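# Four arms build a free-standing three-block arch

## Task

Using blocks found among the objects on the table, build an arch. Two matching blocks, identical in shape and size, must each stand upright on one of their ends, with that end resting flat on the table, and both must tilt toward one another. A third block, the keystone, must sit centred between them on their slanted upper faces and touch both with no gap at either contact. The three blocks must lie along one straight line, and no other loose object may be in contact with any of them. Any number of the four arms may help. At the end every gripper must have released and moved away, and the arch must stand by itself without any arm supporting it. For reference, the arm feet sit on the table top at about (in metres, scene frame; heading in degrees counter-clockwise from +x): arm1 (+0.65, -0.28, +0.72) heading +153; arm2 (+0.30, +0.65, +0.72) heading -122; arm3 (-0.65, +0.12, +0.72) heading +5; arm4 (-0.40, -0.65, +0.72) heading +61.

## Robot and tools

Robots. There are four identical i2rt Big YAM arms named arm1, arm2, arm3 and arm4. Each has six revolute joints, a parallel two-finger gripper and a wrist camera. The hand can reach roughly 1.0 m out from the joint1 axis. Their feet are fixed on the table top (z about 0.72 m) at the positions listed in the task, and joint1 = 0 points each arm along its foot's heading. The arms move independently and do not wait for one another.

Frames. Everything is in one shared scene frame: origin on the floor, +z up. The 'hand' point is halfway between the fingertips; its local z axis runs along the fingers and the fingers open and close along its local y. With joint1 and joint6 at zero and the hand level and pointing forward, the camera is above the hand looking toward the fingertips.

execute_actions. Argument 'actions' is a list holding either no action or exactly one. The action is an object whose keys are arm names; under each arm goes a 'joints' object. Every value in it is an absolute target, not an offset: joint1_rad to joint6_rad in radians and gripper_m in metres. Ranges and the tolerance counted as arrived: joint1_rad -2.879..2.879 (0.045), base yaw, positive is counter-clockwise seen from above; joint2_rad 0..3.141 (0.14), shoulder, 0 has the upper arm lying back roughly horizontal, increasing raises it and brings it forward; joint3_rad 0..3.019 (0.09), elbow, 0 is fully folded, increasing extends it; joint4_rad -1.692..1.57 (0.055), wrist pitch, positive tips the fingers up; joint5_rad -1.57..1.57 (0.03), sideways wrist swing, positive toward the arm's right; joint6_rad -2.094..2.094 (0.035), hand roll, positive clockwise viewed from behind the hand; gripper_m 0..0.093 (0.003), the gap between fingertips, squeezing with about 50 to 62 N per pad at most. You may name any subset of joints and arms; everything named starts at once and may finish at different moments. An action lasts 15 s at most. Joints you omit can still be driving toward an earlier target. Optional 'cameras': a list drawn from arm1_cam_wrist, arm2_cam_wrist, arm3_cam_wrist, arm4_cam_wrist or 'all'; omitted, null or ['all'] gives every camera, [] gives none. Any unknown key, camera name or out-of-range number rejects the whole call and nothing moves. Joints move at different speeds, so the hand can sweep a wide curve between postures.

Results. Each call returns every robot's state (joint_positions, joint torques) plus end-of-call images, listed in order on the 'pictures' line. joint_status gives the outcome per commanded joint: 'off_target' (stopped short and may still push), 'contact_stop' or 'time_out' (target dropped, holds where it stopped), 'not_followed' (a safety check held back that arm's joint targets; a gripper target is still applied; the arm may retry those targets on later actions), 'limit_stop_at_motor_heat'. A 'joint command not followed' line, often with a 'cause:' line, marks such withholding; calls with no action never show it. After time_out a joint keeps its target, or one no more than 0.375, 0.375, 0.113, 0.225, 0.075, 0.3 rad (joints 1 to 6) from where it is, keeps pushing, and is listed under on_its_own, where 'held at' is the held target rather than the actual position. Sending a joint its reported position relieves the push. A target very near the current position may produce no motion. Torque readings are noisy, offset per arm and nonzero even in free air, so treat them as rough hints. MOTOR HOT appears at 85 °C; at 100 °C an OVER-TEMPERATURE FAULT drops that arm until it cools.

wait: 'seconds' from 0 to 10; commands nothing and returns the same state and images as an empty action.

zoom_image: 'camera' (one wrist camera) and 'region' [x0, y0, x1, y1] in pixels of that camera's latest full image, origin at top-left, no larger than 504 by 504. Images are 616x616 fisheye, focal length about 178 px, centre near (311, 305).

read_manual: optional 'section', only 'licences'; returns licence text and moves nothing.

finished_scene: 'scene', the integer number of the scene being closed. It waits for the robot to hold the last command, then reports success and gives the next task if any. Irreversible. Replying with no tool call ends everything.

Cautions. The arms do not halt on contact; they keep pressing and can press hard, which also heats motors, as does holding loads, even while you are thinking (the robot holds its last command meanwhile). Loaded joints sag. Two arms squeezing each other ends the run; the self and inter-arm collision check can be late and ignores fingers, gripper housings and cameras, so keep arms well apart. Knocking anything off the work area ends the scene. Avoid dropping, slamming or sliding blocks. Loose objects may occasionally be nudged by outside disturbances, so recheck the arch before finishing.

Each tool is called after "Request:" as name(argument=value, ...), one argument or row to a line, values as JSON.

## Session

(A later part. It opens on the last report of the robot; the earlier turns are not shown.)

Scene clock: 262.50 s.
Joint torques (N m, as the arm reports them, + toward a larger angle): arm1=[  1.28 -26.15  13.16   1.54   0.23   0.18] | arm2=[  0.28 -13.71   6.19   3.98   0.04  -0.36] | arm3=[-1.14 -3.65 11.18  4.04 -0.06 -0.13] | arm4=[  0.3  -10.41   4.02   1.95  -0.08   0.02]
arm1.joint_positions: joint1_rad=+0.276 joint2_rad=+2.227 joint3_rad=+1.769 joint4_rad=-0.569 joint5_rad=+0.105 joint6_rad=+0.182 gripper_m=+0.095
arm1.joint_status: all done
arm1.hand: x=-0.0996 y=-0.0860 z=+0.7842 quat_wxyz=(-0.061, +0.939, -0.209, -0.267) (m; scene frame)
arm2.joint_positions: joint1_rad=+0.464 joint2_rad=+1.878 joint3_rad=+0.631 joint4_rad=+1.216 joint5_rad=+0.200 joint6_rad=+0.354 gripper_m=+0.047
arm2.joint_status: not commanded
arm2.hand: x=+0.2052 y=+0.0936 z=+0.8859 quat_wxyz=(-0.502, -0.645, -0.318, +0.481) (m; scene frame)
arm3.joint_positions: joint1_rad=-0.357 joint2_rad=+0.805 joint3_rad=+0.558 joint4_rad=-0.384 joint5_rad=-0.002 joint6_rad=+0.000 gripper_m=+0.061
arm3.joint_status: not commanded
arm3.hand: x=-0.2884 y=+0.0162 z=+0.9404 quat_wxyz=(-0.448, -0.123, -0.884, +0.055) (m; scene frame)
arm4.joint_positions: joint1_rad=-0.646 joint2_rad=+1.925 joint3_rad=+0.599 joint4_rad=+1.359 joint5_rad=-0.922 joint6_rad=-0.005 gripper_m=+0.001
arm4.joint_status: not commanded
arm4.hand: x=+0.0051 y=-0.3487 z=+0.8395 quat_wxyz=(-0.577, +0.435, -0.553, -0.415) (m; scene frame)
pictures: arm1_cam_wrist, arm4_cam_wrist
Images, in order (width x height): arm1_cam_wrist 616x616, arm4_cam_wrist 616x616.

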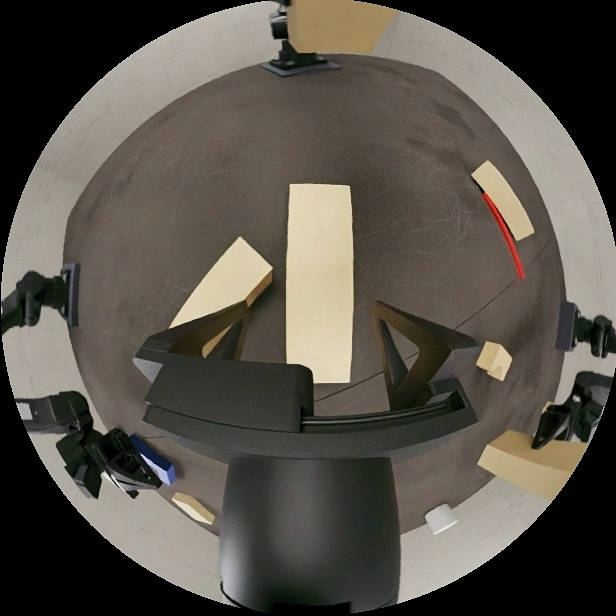

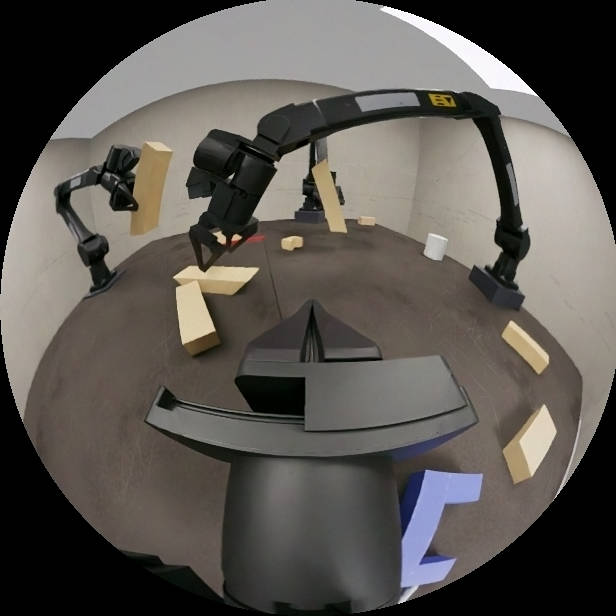

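Request:
execute_actions(
  actions=[
    {"arm1":{"joints":{"joint1_rad":0.252,"joint2_rad":2.31,"joint3_rad":1.765,"joint4_rad":-0.49,"gripper_m":0.084}}},
  ],
  cameras=["arm1_cam_wrist","arm4_cam_wrist"],
)

Scene clock: 270.53 s.
Joint torques (N m, as the arm reports them, + toward a larger angle): arm1=[  1.11 -26.01   9.4    1.45   0.22   0.19] | arm2=[  0.22 -13.25   6.33   3.67   0.    -0.32] | arm3=[-0.64 -4.01 11.1   3.99 -0.05 -0.09] | arm4=[  0.42 -10.48   4.     1.93  -0.07   0.02]
arm1.joint_positions: joint1_rad=+0.261 joint2_rad=+2.287 joint3_rad=+1.769 joint4_rad=-0.507 joint5_rad=+0.105 joint6_rad=+0.182 gripper_m=+0.084
arm1.joint_status: all done
arm1.hand: x=-0.1010 y=-0.0732 z=+0.7471 quat_wxyz=(-0.063, +0.937, -0.216, -0.267) (m; scene frame)
arm2.joint_positions: joint1_rad=+0.464 joint2_rad=+1.878 joint3_rad=+0.631 joint4_rad=+1.216 joint5_rad=+0.200 joint6_rad=+0.354 gripper_m=+0.047
arm2.joint_status: not commanded
arm2.hand: x=+0.2052 y=+0.0936 z=+0.8859 quat_wxyz=(-0.502, -0.645, -0.318, +0.481) (m; scene frame)
arm3.joint_positions: joint1_rad=-0.357 joint2_rad=+0.805 joint3_rad=+0.558 joint4_rad=-0.384 joint5_rad=-0.002 joint6_rad=+0.000 gripper_m=+0.061
arm3.joint_status: not commanded
arm3.hand: x=-0.2884 y=+0.0162 z=+0.9404 quat_wxyz=(-0.448, -0.123, -0.884, +0.055) (m; scene frame)
arm4.joint_positions: joint1_rad=-0.646 joint2_rad=+1.925 joint3_rad=+0.599 joint4_rad=+1.359 joint5_rad=-0.922 joint6_rad=-0.005 gripper_m=+0.001
arm4.joint_status: not commanded
arm4.hand: x=+0.0051 y=-0.3487 z=+0.8395 quat_wxyz=(-0.577, +0.435, -0.553, -0.415) (m; scene frame)
pictures: arm1_cam_wrist, arm4_cam_wrist
Images, in order (width x height): arm1_cam_wrist 616x616, arm4_cam_wrist 616x616.

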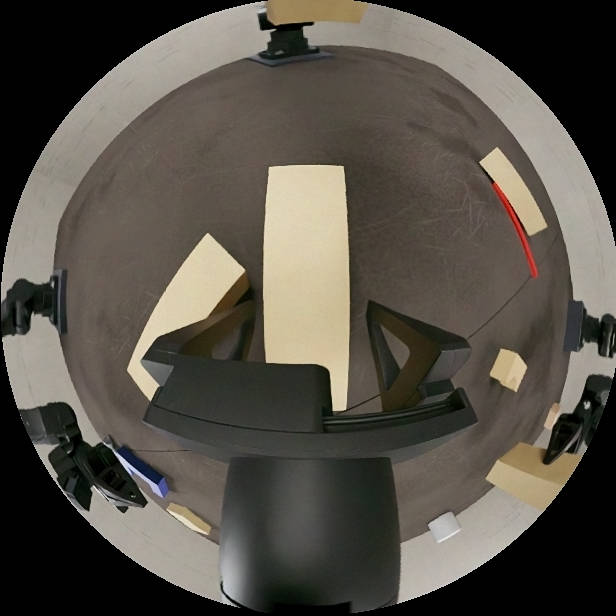

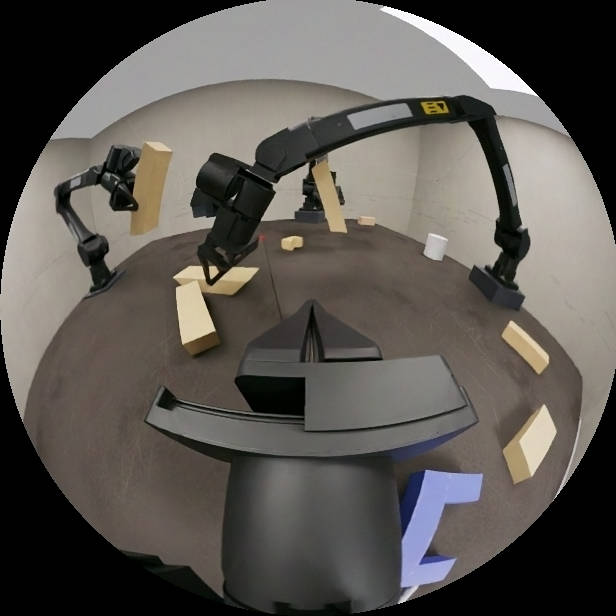

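Request:
execute_actions(
  actions=[
    {"arm1":{"joints":{"joint2_rad":2.337}}},
  ],
  cameras=["arm1_cam_wrist","arm4_cam_wrist"],
)

Request:
zoom_image(
  camera="arm4_cam_wrist",
  region=[100, 130, 300, 320],
)

Scene clock: 274.43 s.
Joint torques (N m, as the arm reports them, + toward a larger angle): arm1=[  1.55 -24.59   9.37   1.48   0.21   0.19] | arm2=[  0.28 -13.86   6.33   3.82  -0.02  -0.32] | arm3=[-0.95 -3.49 11.04  4.14 -0.02 -0.09] | arm4=[  0.4  -10.39   4.03   1.91  -0.07   0.02]
arm1.joint_positions: joint1_rad=+0.261 joint2_rad=+2.302 joint3_rad=+1.769 joint4_rad=-0.507 joint5_rad=+0.105 joint6_rad=+0.182 gripper_m=+0.084
arm1.joint_status: all done
arm1.hand: x=-0.0986 y=-0.0737 z=+0.7355 quat_wxyz=(-0.063, +0.939, -0.216, -0.260) (m; scene frame)
arm2.joint_positions: joint1_rad=+0.464 joint2_rad=+1.878 joint3_rad=+0.631 joint4_rad=+1.216 joint5_rad=+0.200 joint6_rad=+0.354 gripper_m=+0.047
arm2.joint_status: not commanded
arm2.hand: x=+0.2052 y=+0.0936 z=+0.8859 quat_wxyz=(-0.502, -0.645, -0.318, +0.481) (m; scene frame)
arm3.joint_positions: joint1_rad=-0.357 joint2_rad=+0.805 joint3_rad=+0.558 joint4_rad=-0.384 joint5_rad=-0.002 joint6_rad=+0.000 gripper_m=+0.061
arm3.joint_status: not commanded
arm3.hand: x=-0.2884 y=+0.0162 z=+0.9404 quat_wxyz=(-0.448, -0.123, -0.884, +0.055) (m; scene frame)
arm4.joint_positions: joint1_rad=-0.646 joint2_rad=+1.925 joint3_rad=+0.599 joint4_rad=+1.359 joint5_rad=-0.922 joint6_rad=-0.005 gripper_m=+0.001
arm4.joint_status: not commanded
arm4.hand: x=+0.0051 y=-0.3487 z=+0.8395 quat_wxyz=(-0.577, +0.435, -0.553, -0.415) (m; scene frame)
pictures: arm1_cam_wrist, arm4_cam_wrist
Images, in order (width x height): arm1_cam_wrist 616x616, arm4_cam_wrist 616x616.

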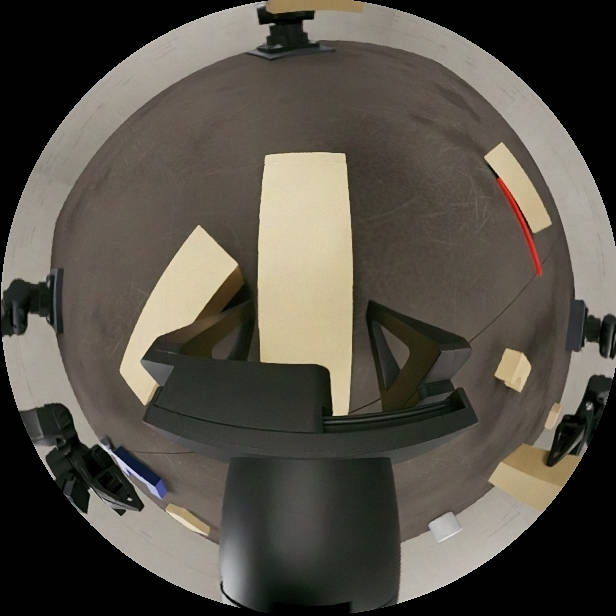

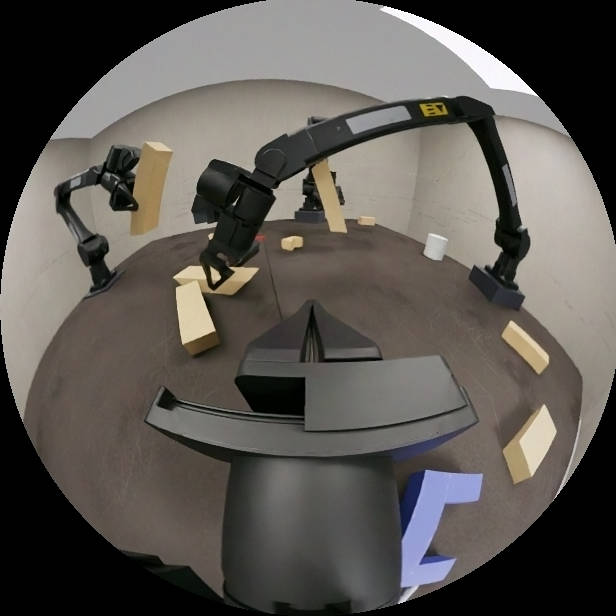

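Region (100, 130, 300, 320) of arm4_cam_wrist's 616x616 image, scaled by 2.520, with more detail than that image has; it fills the top 479 rows of this view, and the rest is white.

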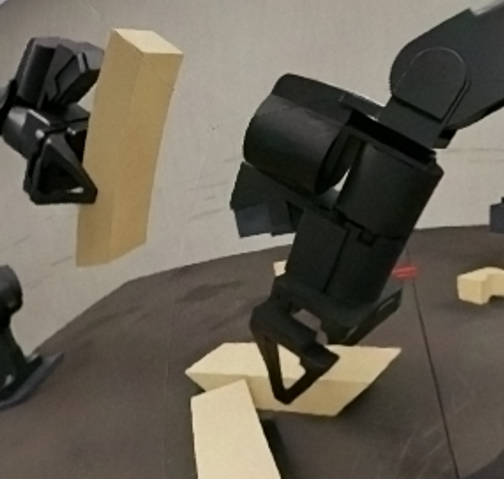

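Request:
execute_actions(
  actions=[
    {"arm1":{"joints":{"joint2_rad":2.352}}},
  ],
  cameras=[],
)

Request:
execute_actions(
  actions=[
    {"arm1":{"joints":{"gripper_m":0.04}}},
  ],
  cameras=["arm1_cam_wrist","arm4_cam_wrist"],
)

Scene clock: 277.73 s.
Joint torques (N m, as the arm reports them, + toward a larger angle): arm1=[  1.34 -25.38   9.01   1.51   0.21   0.19] | arm2=[  1.35 -13.5    6.37   3.74   0.05  -0.27] | arm3=[-0.66 -3.91 11.18  3.98 -0.03 -0.05] | arm4=[  0.37 -10.43   4.03   1.95  -0.08   0.02]
arm1.joint_positions: joint1_rad=+0.261 joint2_rad=+2.316 joint3_rad=+1.769 joint4_rad=-0.507 joint5_rad=+0.105 joint6_rad=+0.182 gripper_m=+0.084
arm1.joint_status: all done
arm1.hand: x=-0.0961 y=-0.0742 z=+0.7246 quat_wxyz=(-0.063, +0.941, -0.216, -0.253) (m; scene frame)
arm2.joint_positions: joint1_rad=+0.464 joint2_rad=+1.878 joint3_rad=+0.631 joint4_rad=+1.216 joint5_rad=+0.200 joint6_rad=+0.354 gripper_m=+0.047
arm2.joint_status: not commanded
arm2.hand: x=+0.2052 y=+0.0936 z=+0.8859 quat_wxyz=(-0.502, -0.645, -0.318, +0.481) (m; scene frame)
arm3.joint_positions: joint1_rad=-0.357 joint2_rad=+0.805 joint3_rad=+0.558 joint4_rad=-0.384 joint5_rad=-0.002 joint6_rad=+0.000 gripper_m=+0.061
arm3.joint_status: not commanded
arm3.hand: x=-0.2884 y=+0.0162 z=+0.9404 quat_wxyz=(-0.448, -0.123, -0.884, +0.055) (m; scene frame)
arm4.joint_positions: joint1_rad=-0.646 joint2_rad=+1.925 joint3_rad=+0.599 joint4_rad=+1.359 joint5_rad=-0.922 joint6_rad=-0.005 gripper_m=+0.001
arm4.joint_status: not commanded
arm4.hand: x=+0.0051 y=-0.3487 z=+0.8395 quat_wxyz=(-0.577, +0.435, -0.553, -0.415) (m; scene frame)
pictures: none
No camera images: the call's "cameras" was empty. Leave "cameras" out to get every camera's image.

Scene clock: 278.30 s.
Joint torques (N m, as the arm reports them, + toward a larger angle): arm1=[  1.12 -25.12   9.15   1.48   0.23   0.16] | arm2=[  0.43 -14.51   6.22   3.76  -0.01  -0.37] | arm3=[-1.1  -3.6  11.13  4.19 -0.04 -0.08] | arm4=[  0.37 -10.48   4.03   1.93  -0.07   0.03]
arm1.joint_positions: joint1_rad=+0.261 joint2_rad=+2.316 joint3_rad=+1.769 joint4_rad=-0.507 joint5_rad=+0.105 joint6_rad=+0.184 gripper_m=+0.060
arm1.joint_status: gripper_m off_target (ended at +0.060, target +0.040)
arm1.hand: x=-0.0960 y=-0.0738 z=+0.7246 quat_wxyz=(-0.063, +0.941, -0.217, -0.253) (m; scene frame)
arm2.joint_positions: joint1_rad=+0.464 joint2_rad=+1.878 joint3_rad=+0.631 joint4_rad=+1.216 joint5_rad=+0.200 joint6_rad=+0.354 gripper_m=+0.047
arm2.joint_status: not commanded
arm2.hand: x=+0.2052 y=+0.0936 z=+0.8859 quat_wxyz=(-0.502, -0.645, -0.318, +0.481) (m; scene frame)
arm3.joint_positions: joint1_rad=-0.357 joint2_rad=+0.805 joint3_rad=+0.558 joint4_rad=-0.384 joint5_rad=-0.002 joint6_rad=+0.000 gripper_m=+0.061
arm3.joint_status: not commanded
arm3.hand: x=-0.2884 y=+0.0162 z=+0.9404 quat_wxyz=(-0.448, -0.123, -0.884, +0.055) (m; scene frame)
arm4.joint_positions: joint1_rad=-0.646 joint2_rad=+1.925 joint3_rad=+0.599 joint4_rad=+1.359 joint5_rad=-0.922 joint6_rad=-0.005 gripper_m=+0.001
arm4.joint_status: not commanded
arm4.hand: x=+0.0051 y=-0.3487 z=+0.8395 quat_wxyz=(-0.577, +0.435, -0.553, -0.415) (m; scene frame)
pictures: arm1_cam_wrist, arm4_cam_wrist
Images, in order (width x height): arm1_cam_wrist 616x616, arm4_cam_wrist 616x616.

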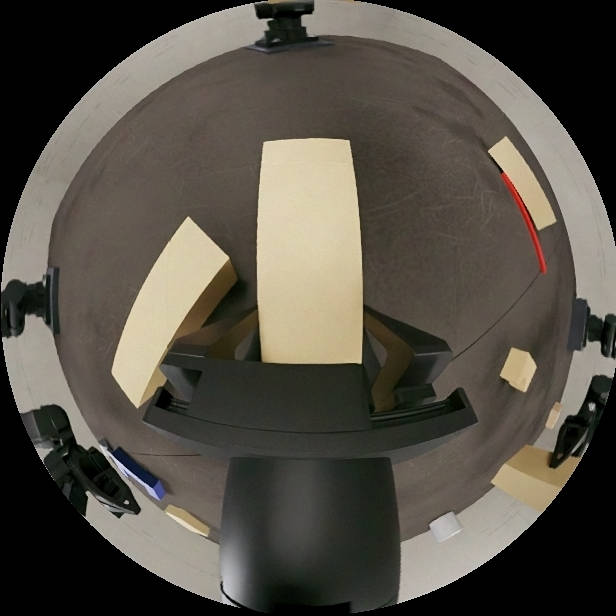

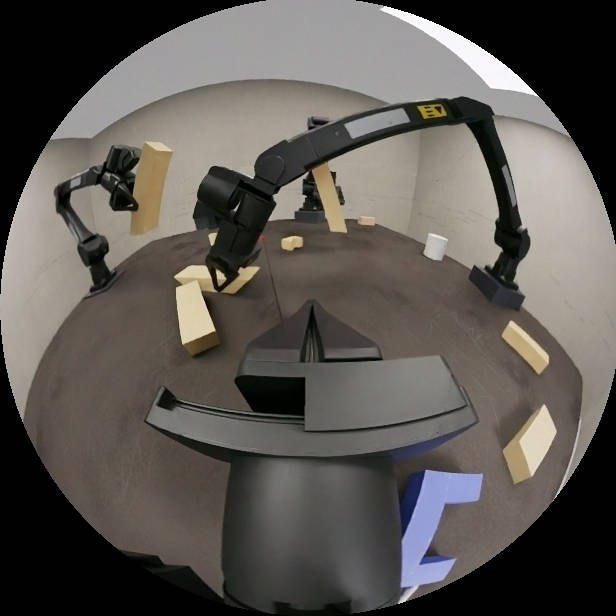

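Request:
execute_actions(
  actions=[
    {"arm1":{"joints":{"joint1_rad":0.215,"joint2_rad":1.55,"joint3_rad":1.53,"joint5_rad":0.0,"joint6_rad":-0.012}}},
  ],
  cameras=["arm4_cam_wrist"],
)

Scene clock: 296.17 s.
Joint torques (N m, as the arm reports them, + toward a larger angle): arm1=[  1.96 -19.85  12.58   1.58  -0.03  -0.09] | arm2=[  0.63 -13.55   6.25   3.76   0.03  -0.3 ] | arm3=[-0.52 -4.21 11.07  4.08 -0.02 -0.09] | arm4=[  0.43 -10.34   4.03   1.95  -0.07   0.02]
arm1.joint_positions: joint1_rad=+0.217 joint2_rad=+1.559 joint3_rad=+1.513 joint4_rad=-0.498 joint5_rad=+0.002 joint6_rad=+0.001 gripper_m=+0.060
arm1.joint_status: all done
arm1.hand: x=+0.0022 y=-0.0899 z=+1.1386 quat_wxyz=(-0.075, +0.862, -0.124, -0.485) (m; scene frame)
arm2.joint_positions: joint1_rad=+0.464 joint2_rad=+1.878 joint3_rad=+0.631 joint4_rad=+1.216 joint5_rad=+0.200 joint6_rad=+0.354 gripper_m=+0.047
arm2.joint_status: not commanded
arm2.hand: x=+0.2052 y=+0.0936 z=+0.8859 quat_wxyz=(-0.502, -0.645, -0.318, +0.481) (m; scene frame)
arm3.joint_positions: joint1_rad=-0.357 joint2_rad=+0.805 joint3_rad=+0.558 joint4_rad=-0.384 joint5_rad=-0.002 joint6_rad=+0.000 gripper_m=+0.061
arm3.joint_status: not commanded
arm3.hand: x=-0.2884 y=+0.0162 z=+0.9404 quat_wxyz=(-0.448, -0.123, -0.884, +0.055) (m; scene frame)
arm4.joint_positions: joint1_rad=-0.646 joint2_rad=+1.925 joint3_rad=+0.599 joint4_rad=+1.359 joint5_rad=-0.922 joint6_rad=-0.005 gripper_m=+0.001
arm4.joint_status: not commanded
arm4.hand: x=+0.0051 y=-0.3487 z=+0.8395 quat_wxyz=(-0.577, +0.435, -0.553, -0.415) (m; scene frame)
pictures: arm4_cam_wrist
Images, in order (width x height): arm4_cam_wrist 616x616.

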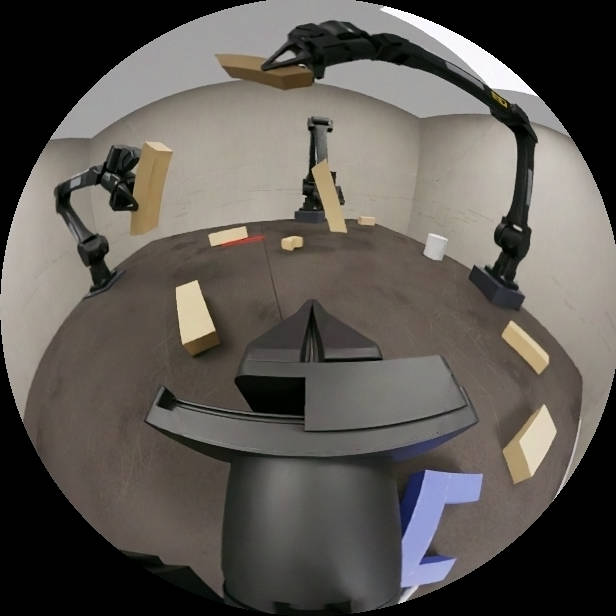

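Request:
execute_actions(
  actions=[
    {"arm1":{"joints":{"joint2_rad":1.19,"joint4_rad":-1.36}},"arm2":{"joints":{"joint1_rad":0.452,"joint2_rad":1.97,"joint3_rad":1.05,"joint5_rad":0.185}},"arm3":{"joints":{"joint2_rad":1.645,"joint3_rad":0.965,"joint4_rad":0.275}}},
  ],
  cameras=["arm1_cam_wrist","arm4_cam_wrist"],
)

Scene clock: 328.47 s.
Joint torques (N m, as the arm reports them, + toward a larger angle): arm1=[  2.01 -11.69  11.69   0.63  -0.01  -0.09] | arm2=[ -0.56 -18.1    9.06   3.64  -0.09  -0.36] | arm3=[ -0.68 -17.43  10.4    4.15   0.    -0.1 ] | arm4=[  0.34 -10.36   4.02   1.96  -0.08   0.01]
arm1.joint_positions: joint1_rad=+0.217 joint2_rad=+1.199 joint3_rad=+1.511 joint4_rad=-1.352 joint5_rad=+0.002 joint6_rad=+0.001 gripper_m=+0.060
arm1.joint_status: all done
arm1.hand: x=+0.2339 y=-0.1590 z=+1.1874 quat_wxyz=(-0.043, +0.955, -0.138, -0.259) (m; scene frame)
arm2.joint_positions: joint1_rad=+0.460 joint2_rad=+2.020 joint3_rad=+1.007 joint4_rad=+1.220 joint5_rad=+0.189 joint6_rad=+0.354 gripper_m=+0.047
arm2.joint_status: all done
arm2.hand: x=+0.1911 y=-0.0279 z=+0.9519 quat_wxyz=(-0.572, -0.574, -0.268, +0.522) (m; scene frame)
arm3.joint_positions: joint1_rad=-0.357 joint2_rad=+1.715 joint3_rad=+0.914 joint4_rad=+0.225 joint5_rad=-0.002 joint6_rad=-0.001 gripper_m=+0.061
arm3.joint_status: all done
arm3.hand: x=-0.0587 y=-0.0461 z=+0.8147 quat_wxyz=(-0.472, -0.121, -0.871, +0.058) (m; scene frame)
arm4.joint_positions: joint1_rad=-0.646 joint2_rad=+1.925 joint3_rad=+0.599 joint4_rad=+1.359 joint5_rad=-0.922 joint6_rad=-0.005 gripper_m=+0.001
arm4.joint_status: not commanded
arm4.hand: x=+0.0051 y=-0.3487 z=+0.8395 quat_wxyz=(-0.577, +0.435, -0.553, -0.415) (m; scene frame)
pictures: arm1_cam_wrist, arm4_cam_wrist
Images, in order (width x height): arm1_cam_wrist 616x616, arm4_cam_wrist 616x616.

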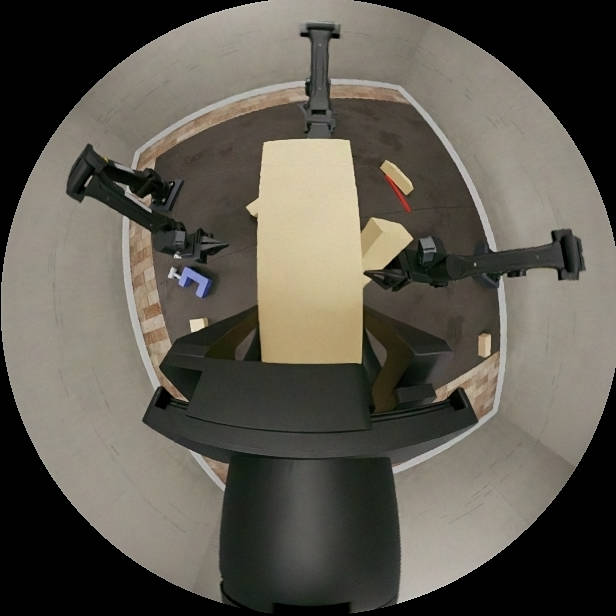

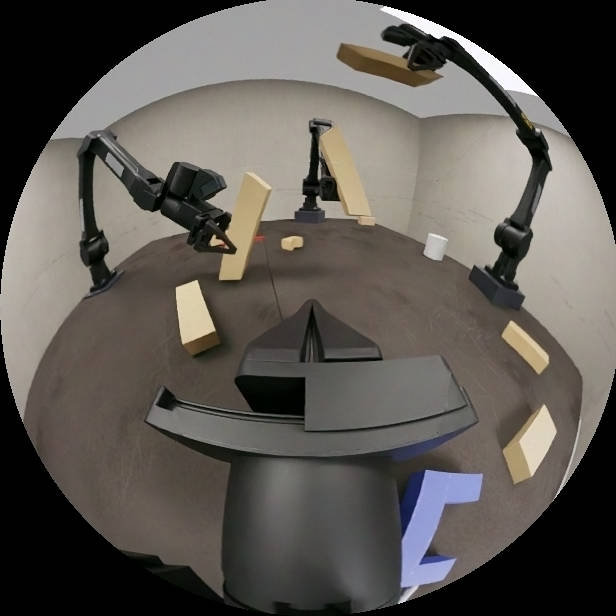

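Request:
execute_actions(
  actions=[
    {"arm2":{"joints":{"joint2_rad":2.20,"joint3_rad":1.40,"joint4_rad":0.925}},"arm3":{"joints":{"joint4_rad":0.325}}},
  ],
)

Request:
zoom_image(
  camera="arm4_cam_wrist",
  region=[190, 130, 430, 310],
)

Scene clock: 336.27 s.
Joint torques (N m, as the arm reports them, + toward a larger angle): arm1=[  2.11 -12.04  11.81   0.68  -0.04  -0.09] | arm2=[ -0.53 -22.73  11.66   3.19  -0.02  -0.3 ] | arm3=[ -0.49 -16.71  10.34   4.25   0.01  -0.1 ] | arm4=[  0.32 -10.43   4.01   1.93  -0.08   0.02]
arm1.joint_positions: joint1_rad=+0.217 joint2_rad=+1.199 joint3_rad=+1.511 joint4_rad=-1.352 joint5_rad=+0.002 joint6_rad=+0.001 gripper_m=+0.060
arm1.joint_status: not commanded
arm1.hand: x=+0.2339 y=-0.1590 z=+1.1874 quat_wxyz=(-0.043, +0.955, -0.138, -0.259) (m; scene frame)
arm2.joint_positions: joint1_rad=+0.460 joint2_rad=+2.267 joint3_rad=+1.337 joint4_rad=+0.899 joint5_rad=+0.188 joint6_rad=+0.354 gripper_m=+0.047
arm2.joint_status: all done
arm2.hand: x=+0.1803 y=-0.1276 z=+0.8473 quat_wxyz=(-0.504, -0.644, -0.320, +0.479) (m; scene frame)
arm3.joint_positions: joint1_rad=-0.357 joint2_rad=+1.715 joint3_rad=+0.914 joint4_rad=+0.273 joint5_rad=-0.002 joint6_rad=-0.001 gripper_m=+0.061
arm3.joint_status: all done
arm3.hand: x=-0.0527 y=-0.0479 z=+0.8246 quat_wxyz=(-0.493, -0.120, -0.860, +0.061) (m; scene frame)
arm4.joint_positions: joint1_rad=-0.646 joint2_rad=+1.925 joint3_rad=+0.599 joint4_rad=+1.359 joint5_rad=-0.922 joint6_rad=-0.005 gripper_m=+0.001
arm4.joint_status: not commanded
arm4.hand: x=+0.0051 y=-0.3487 z=+0.8395 quat_wxyz=(-0.577, +0.435, -0.553, -0.415) (m; scene frame)
pictures: arm1_cam_wrist, arm2_cam_wrist, arm3_cam_wrist, arm4_cam_wrist
Images, in order (width x height): arm1_cam_wrist 616x616, arm2_cam_wrist 616x616, arm3_cam_wrist 616x616, arm4_cam_wrist 616x616.

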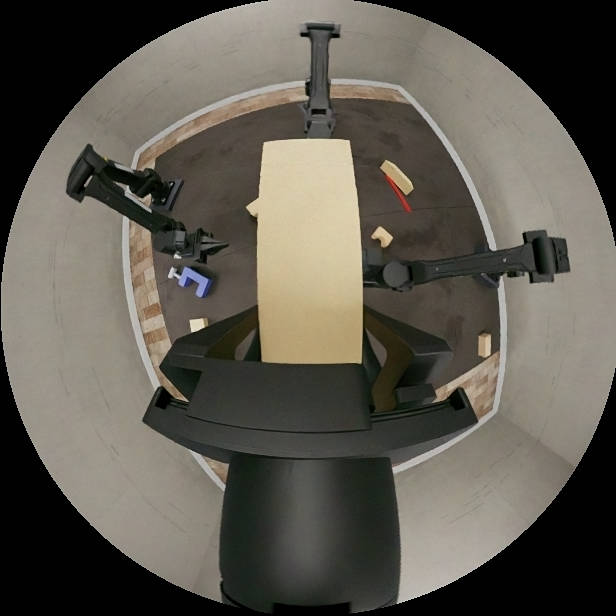

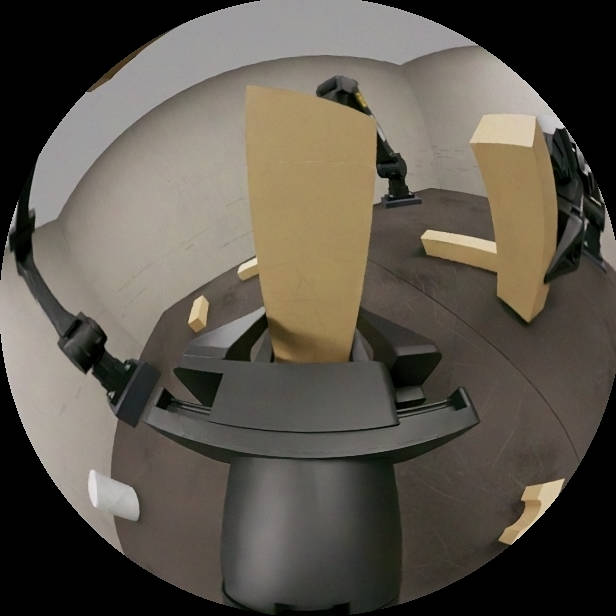

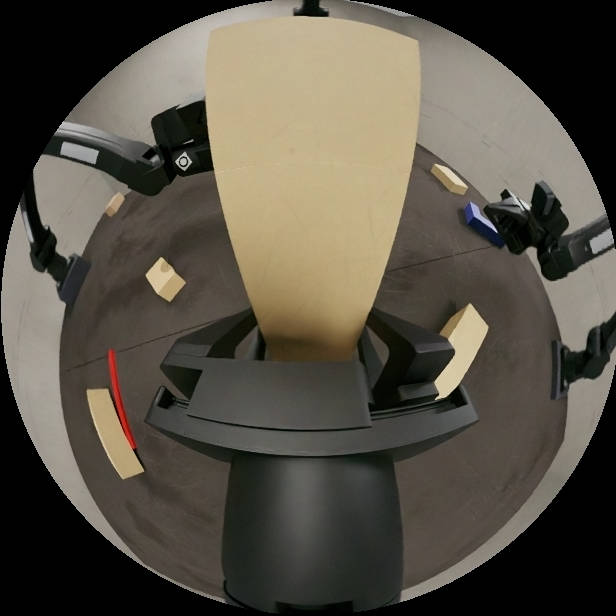

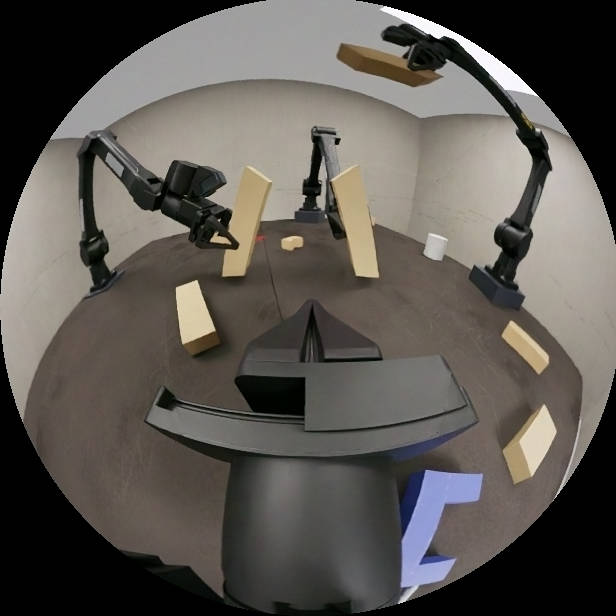

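Region (190, 130, 430, 310) of arm4_cam_wrist's 616x616 image, scaled by 2.100, with more detail than that image has; it fills the top 378 rows of this view, and the rest is white.

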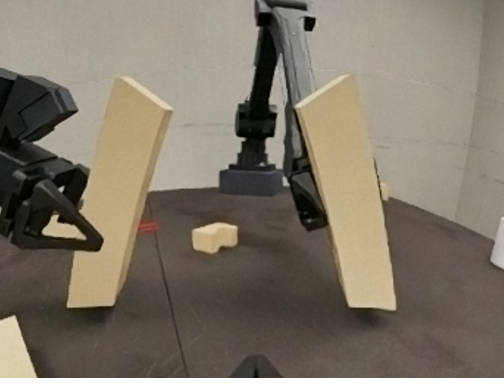

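Request:
execute_actions(
  actions=[],
)

Scene clock: 349.90 s.
Joint torques (N m, as the arm reports them, + toward a larger angle): arm1=[  1.73 -12.35  11.78   0.58  -0.03  -0.1 ] | arm2=[  0.02 -22.87  11.65   3.16  -0.05  -0.34] | arm3=[ -0.39 -17.39  10.33   4.38  -0.02  -0.09] | arm4=[  0.39 -10.43   4.     1.93  -0.07   0.02]
arm1.joint_positions: joint1_rad=+0.217 joint2_rad=+1.199 joint3_rad=+1.511 joint4_rad=-1.352 joint5_rad=+0.002 joint6_rad=+0.001 gripper_m=+0.060
arm1.joint_status: not commanded
arm1.hand: x=+0.2339 y=-0.1590 z=+1.1874 quat_wxyz=(-0.043, +0.955, -0.138, -0.259) (m; scene frame)
arm2.joint_positions: joint1_rad=+0.460 joint2_rad=+2.267 joint3_rad=+1.337 joint4_rad=+0.899 joint5_rad=+0.188 joint6_rad=+0.354 gripper_m=+0.047
arm2.joint_status: all done
arm2.hand: x=+0.1803 y=-0.1276 z=+0.8473 quat_wxyz=(-0.504, -0.644, -0.320, +0.479) (m; scene frame)
arm3.joint_positions: joint1_rad=-0.357 joint2_rad=+1.715 joint3_rad=+0.914 joint4_rad=+0.273 joint5_rad=-0.002 joint6_rad=-0.001 gripper_m=+0.061
arm3.joint_status: all done
arm3.hand: x=-0.0527 y=-0.0479 z=+0.8246 quat_wxyz=(-0.493, -0.120, -0.860, +0.061) (m; scene frame)
arm4.joint_positions: joint1_rad=-0.646 joint2_rad=+1.925 joint3_rad=+0.599 joint4_rad=+1.359 joint5_rad=-0.922 joint6_rad=-0.005 gripper_m=+0.001
arm4.joint_status: not commanded
arm4.hand: x=+0.0051 y=-0.3487 z=+0.8395 quat_wxyz=(-0.577, +0.435, -0.553, -0.415) (m; scene frame)
pictures: arm1_cam_wrist, arm2_cam_wrist, arm3_cam_wrist, arm4_cam_wrist
Images, in order (width x height): arm1_cam_wrist 616x616, arm2_cam_wrist 616x616, arm3_cam_wrist 616x616, arm4_cam_wrist 616x616.

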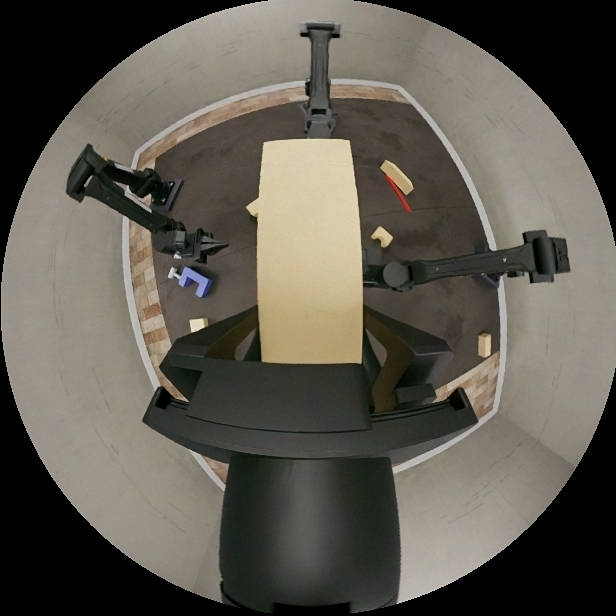

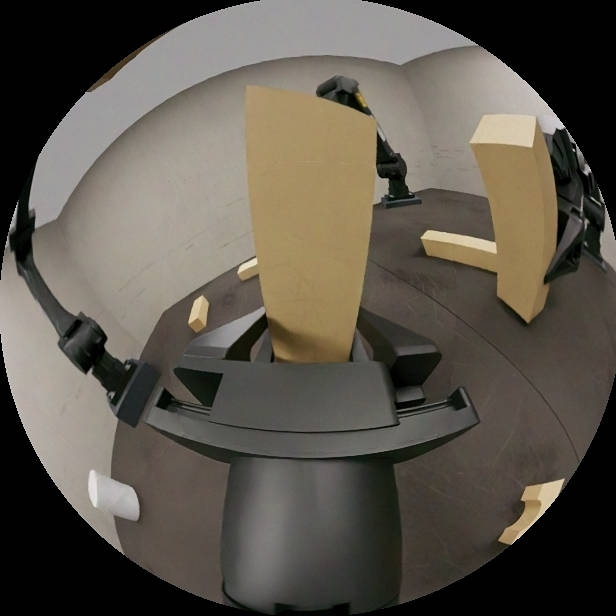

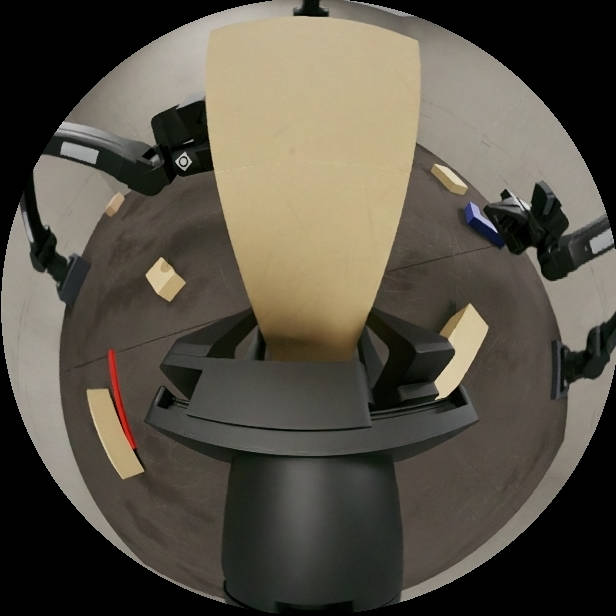

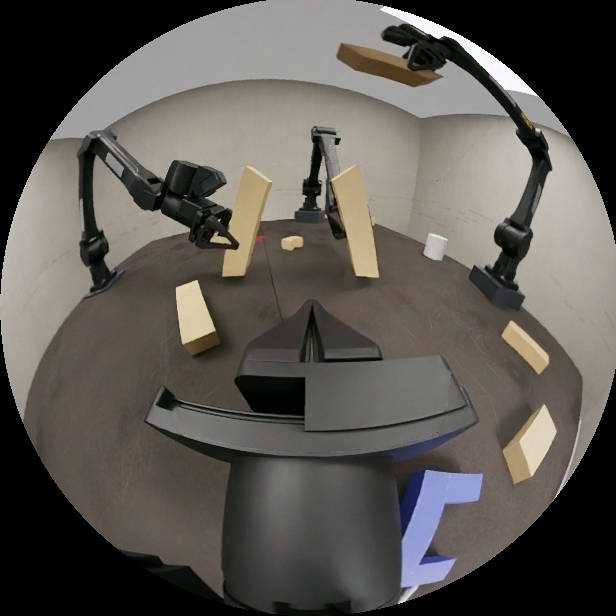

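Request:
zoom_image(
  camera="arm4_cam_wrist",
  region=[190, 130, 430, 310],
)

Region (190, 130, 430, 310) of arm4_cam_wrist's 616x616 image, scaled by 2.100, with more detail than that image has; it fills the top 378 rows of this view, and the rest is white.

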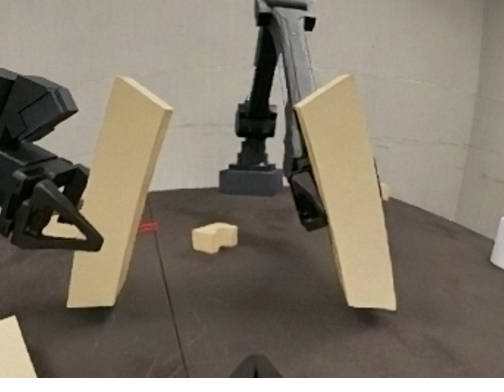

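Request:
execute_actions(
  actions=[
    {"arm1":{"joints":{"joint1_rad":0.19,"joint2_rad":1.55,"joint3_rad":1.42,"joint4_rad":-0.87}},"arm2":{"joints":{"joint2_rad":2.355,"joint3_rad":1.42,"joint4_rad":1.0}},"arm3":{"joints":{"joint2_rad":1.765,"joint3_rad":0.885,"joint4_rad":0.36}}},
  ],
)

Scene clock: 368.97 s.
Joint torques (N m, as the arm reports them, + toward a larger angle): arm1=[  1.02 -21.43  12.42   1.73  -0.02  -0.05] | arm2=[ -0.15 -19.09   9.39   2.33  -0.15  -0.4 ] | arm3=[ -0.98 -10.37   6.99   2.96   0.05   0.01] | arm4=[  0.36 -10.43   4.     1.94  -0.08   0.02]
arm1.joint_positions: joint1_rad=+0.200 joint2_rad=+1.577 joint3_rad=+1.397 joint4_rad=-0.895 joint5_rad=+0.002 joint6_rad=+0.001 gripper_m=+0.060
arm1.joint_status: all done
arm1.hand: x=+0.0939 y=-0.1057 z=+0.9978 quat_wxyz=(-0.042, +0.958, -0.147, -0.242) (m; scene frame)
arm2.joint_positions: joint1_rad=+0.460 joint2_rad=+2.353 joint3_rad=+1.376 joint4_rad=+0.988 joint5_rad=+0.189 joint6_rad=+0.358 gripper_m=+0.047
arm2.joint_status: all done
arm2.hand: x=+0.1793 y=-0.1333 z=+0.8213 quat_wxyz=(-0.517, -0.633, -0.309, +0.486) (m; scene frame)
arm3.joint_positions: joint1_rad=-0.355 joint2_rad=+1.746 joint3_rad=+0.874 joint4_rad=+0.337 joint5_rad=-0.003 joint6_rad=-0.010 gripper_m=+0.061
arm3.joint_status: all done
arm3.hand: x=-0.0618 y=-0.0437 z=+0.8009 quat_wxyz=(-0.490, -0.115, -0.862, +0.062) (m; scene frame)
arm4.joint_positions: joint1_rad=-0.646 joint2_rad=+1.925 joint3_rad=+0.599 joint4_rad=+1.359 joint5_rad=-0.922 joint6_rad=-0.005 gripper_m=+0.001
arm4.joint_status: not commanded
arm4.hand: x=+0.0051 y=-0.3487 z=+0.8395 quat_wxyz=(-0.577, +0.435, -0.553, -0.415) (m; scene frame)
pictures: arm1_cam_wrist, arm2_cam_wrist, arm3_cam_wrist, arm4_cam_wrist
Images, in order (width x height): arm1_cam_wrist 616x616, arm2_cam_wrist 616x616, arm3_cam_wrist 616x616, arm4_cam_wrist 616x616.

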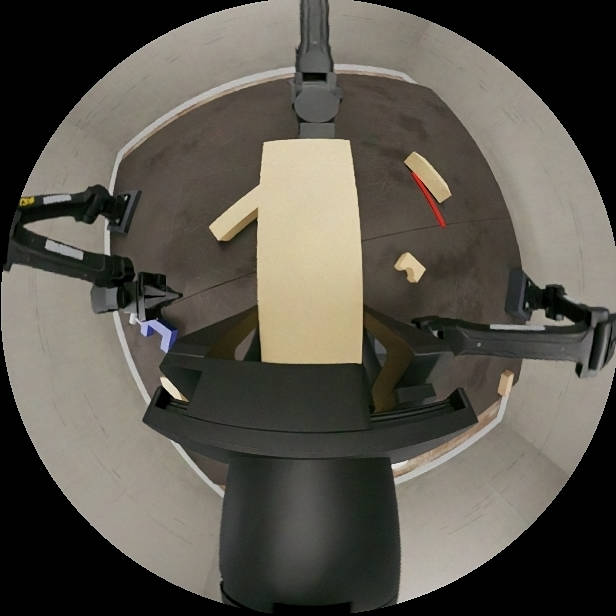

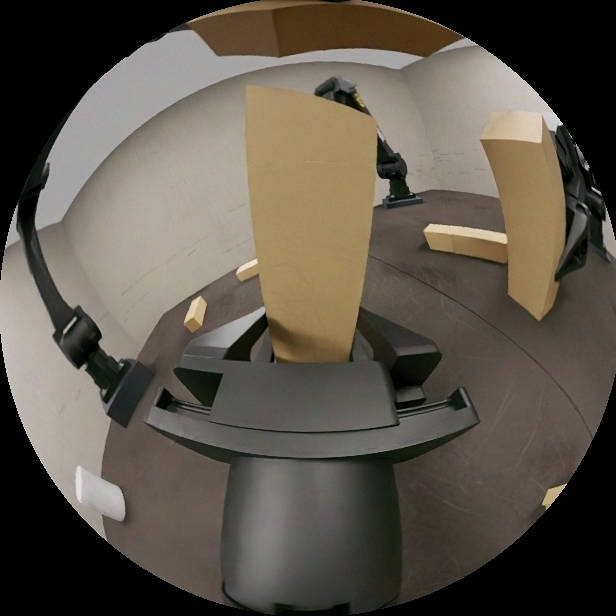

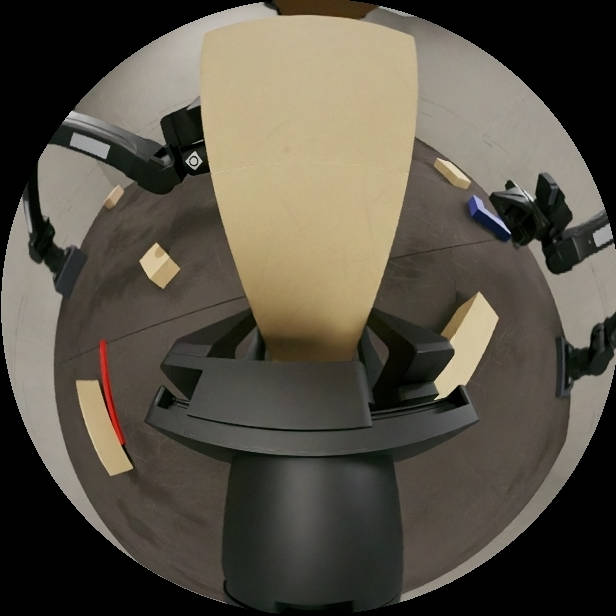

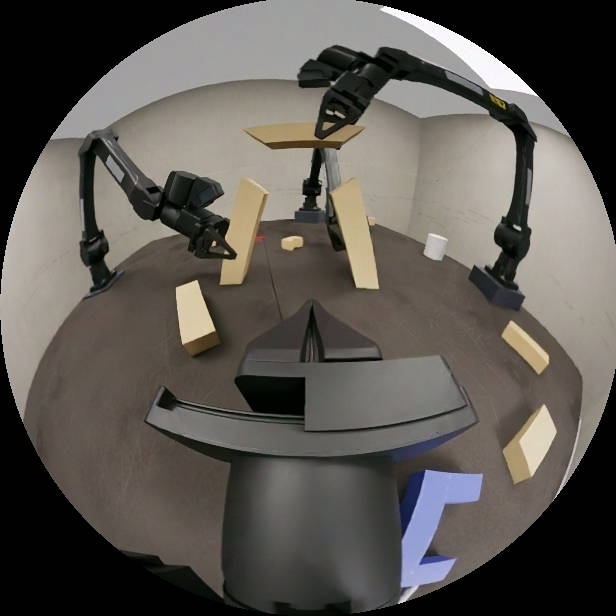

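Request:
zoom_image(
  camera="arm4_cam_wrist",
  region=[200, 100, 410, 310],
)

Request:
zoom_image(
  camera="arm3_cam_wrist",
  region=[180, 0, 440, 120],
)

Region (200, 100, 410, 310) of arm4_cam_wrist's 616x616 image, scaled by 2.400, with more detail than that image has.

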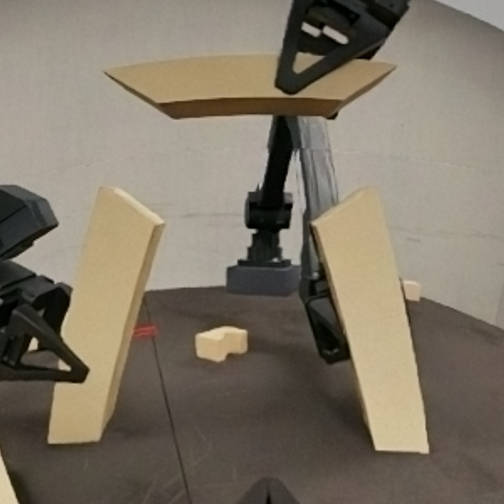

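Region (180, 0, 440, 120) of arm3_cam_wrist's 616x616 image, scaled by 1.938, with more detail than that image has; it fills the top 233 rows of this view, and the rest is white.

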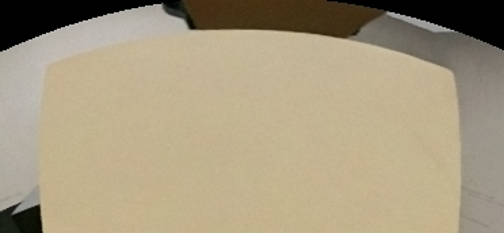

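Request:
execute_actions(
  actions=[
    {"arm1":{"joints":{"joint1_rad":0.176,"joint2_rad":1.60,"joint3_rad":1.32,"joint4_rad":-0.705}}},
  ],
)

Request:
zoom_image(
  camera="arm4_cam_wrist",
  region=[200, 100, 410, 310],
)

Scene clock: 404.83 s.
Joint torques (N m, as the arm reports them, + toward a larger angle): arm1=[  1.62 -18.16  10.96   1.91  -0.02  -0.09] | arm2=[ -0.6  -18.73   9.62   2.5   -0.09  -0.38] | arm3=[ -0.54 -10.7    7.02   2.83   0.01  -0.02] | arm4=[  0.28 -10.42   4.04   1.94  -0.07   0.02]
arm1.joint_positions: joint1_rad=+0.186 joint2_rad=+1.597 joint3_rad=+1.315 joint4_rad=-0.732 joint5_rad=+0.002 joint6_rad=+0.001 gripper_m=+0.060
arm1.joint_status: all done
arm1.hand: x=+0.0856 y=-0.0937 z=+0.9665 quat_wxyz=(-0.048, +0.949, -0.152, -0.271) (m; scene frame)
arm2.joint_positions: joint1_rad=+0.460 joint2_rad=+2.353 joint3_rad=+1.376 joint4_rad=+0.988 joint5_rad=+0.189 joint6_rad=+0.358 gripper_m=+0.047
arm2.joint_status: not commanded
arm2.hand: x=+0.1793 y=-0.1333 z=+0.8213 quat_wxyz=(-0.517, -0.633, -0.309, +0.486) (m; scene frame)
arm3.joint_positions: joint1_rad=-0.355 joint2_rad=+1.746 joint3_rad=+0.874 joint4_rad=+0.337 joint5_rad=-0.003 joint6_rad=-0.010 gripper_m=+0.061
arm3.joint_status: not commanded
arm3.hand: x=-0.0618 y=-0.0437 z=+0.8009 quat_wxyz=(-0.490, -0.115, -0.862, +0.062) (m; scene frame)
arm4.joint_positions: joint1_rad=-0.646 joint2_rad=+1.925 joint3_rad=+0.599 joint4_rad=+1.359 joint5_rad=-0.922 joint6_rad=-0.005 gripper_m=+0.001
arm4.joint_status: not commanded
arm4.hand: x=+0.0051 y=-0.3487 z=+0.8395 quat_wxyz=(-0.577, +0.435, -0.553, -0.415) (m; scene frame)
pictures: arm1_cam_wrist, arm2_cam_wrist, arm3_cam_wrist, arm4_cam_wrist
Images, in order (width x height): arm1_cam_wrist 616x616, arm2_cam_wrist 616x616, arm3_cam_wrist 616x616, arm4_cam_wrist 616x616.

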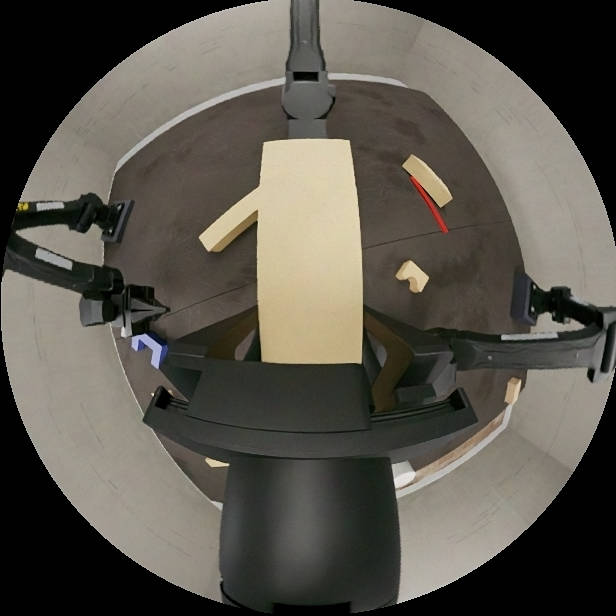

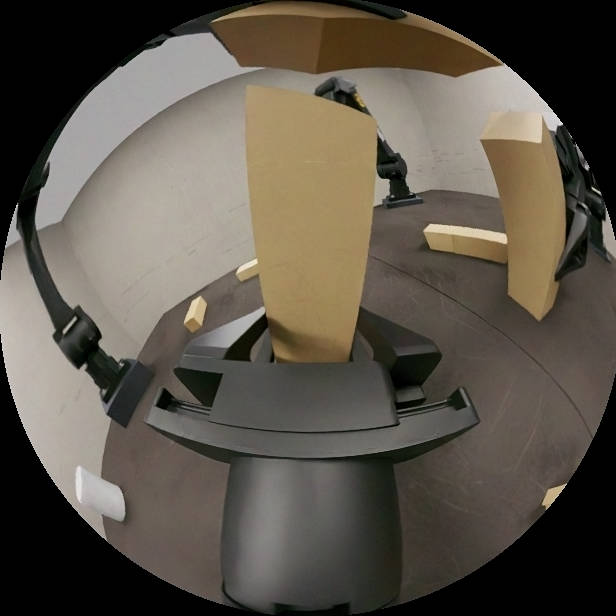

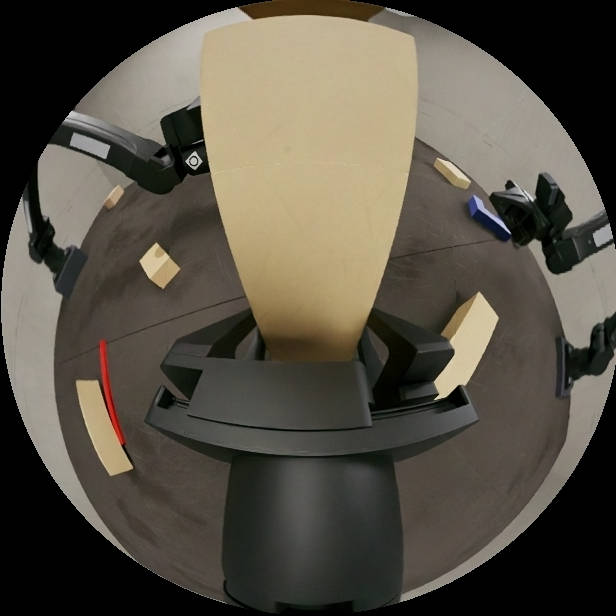

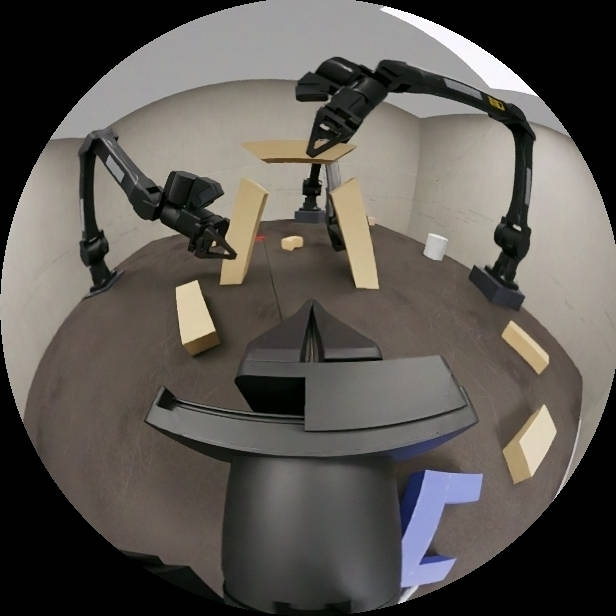

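Region (200, 100, 410, 310) of arm4_cam_wrist's 616x616 image, scaled by 2.400, with more detail than that image has.

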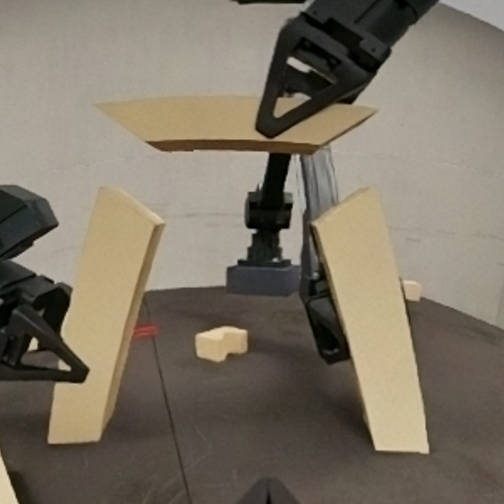

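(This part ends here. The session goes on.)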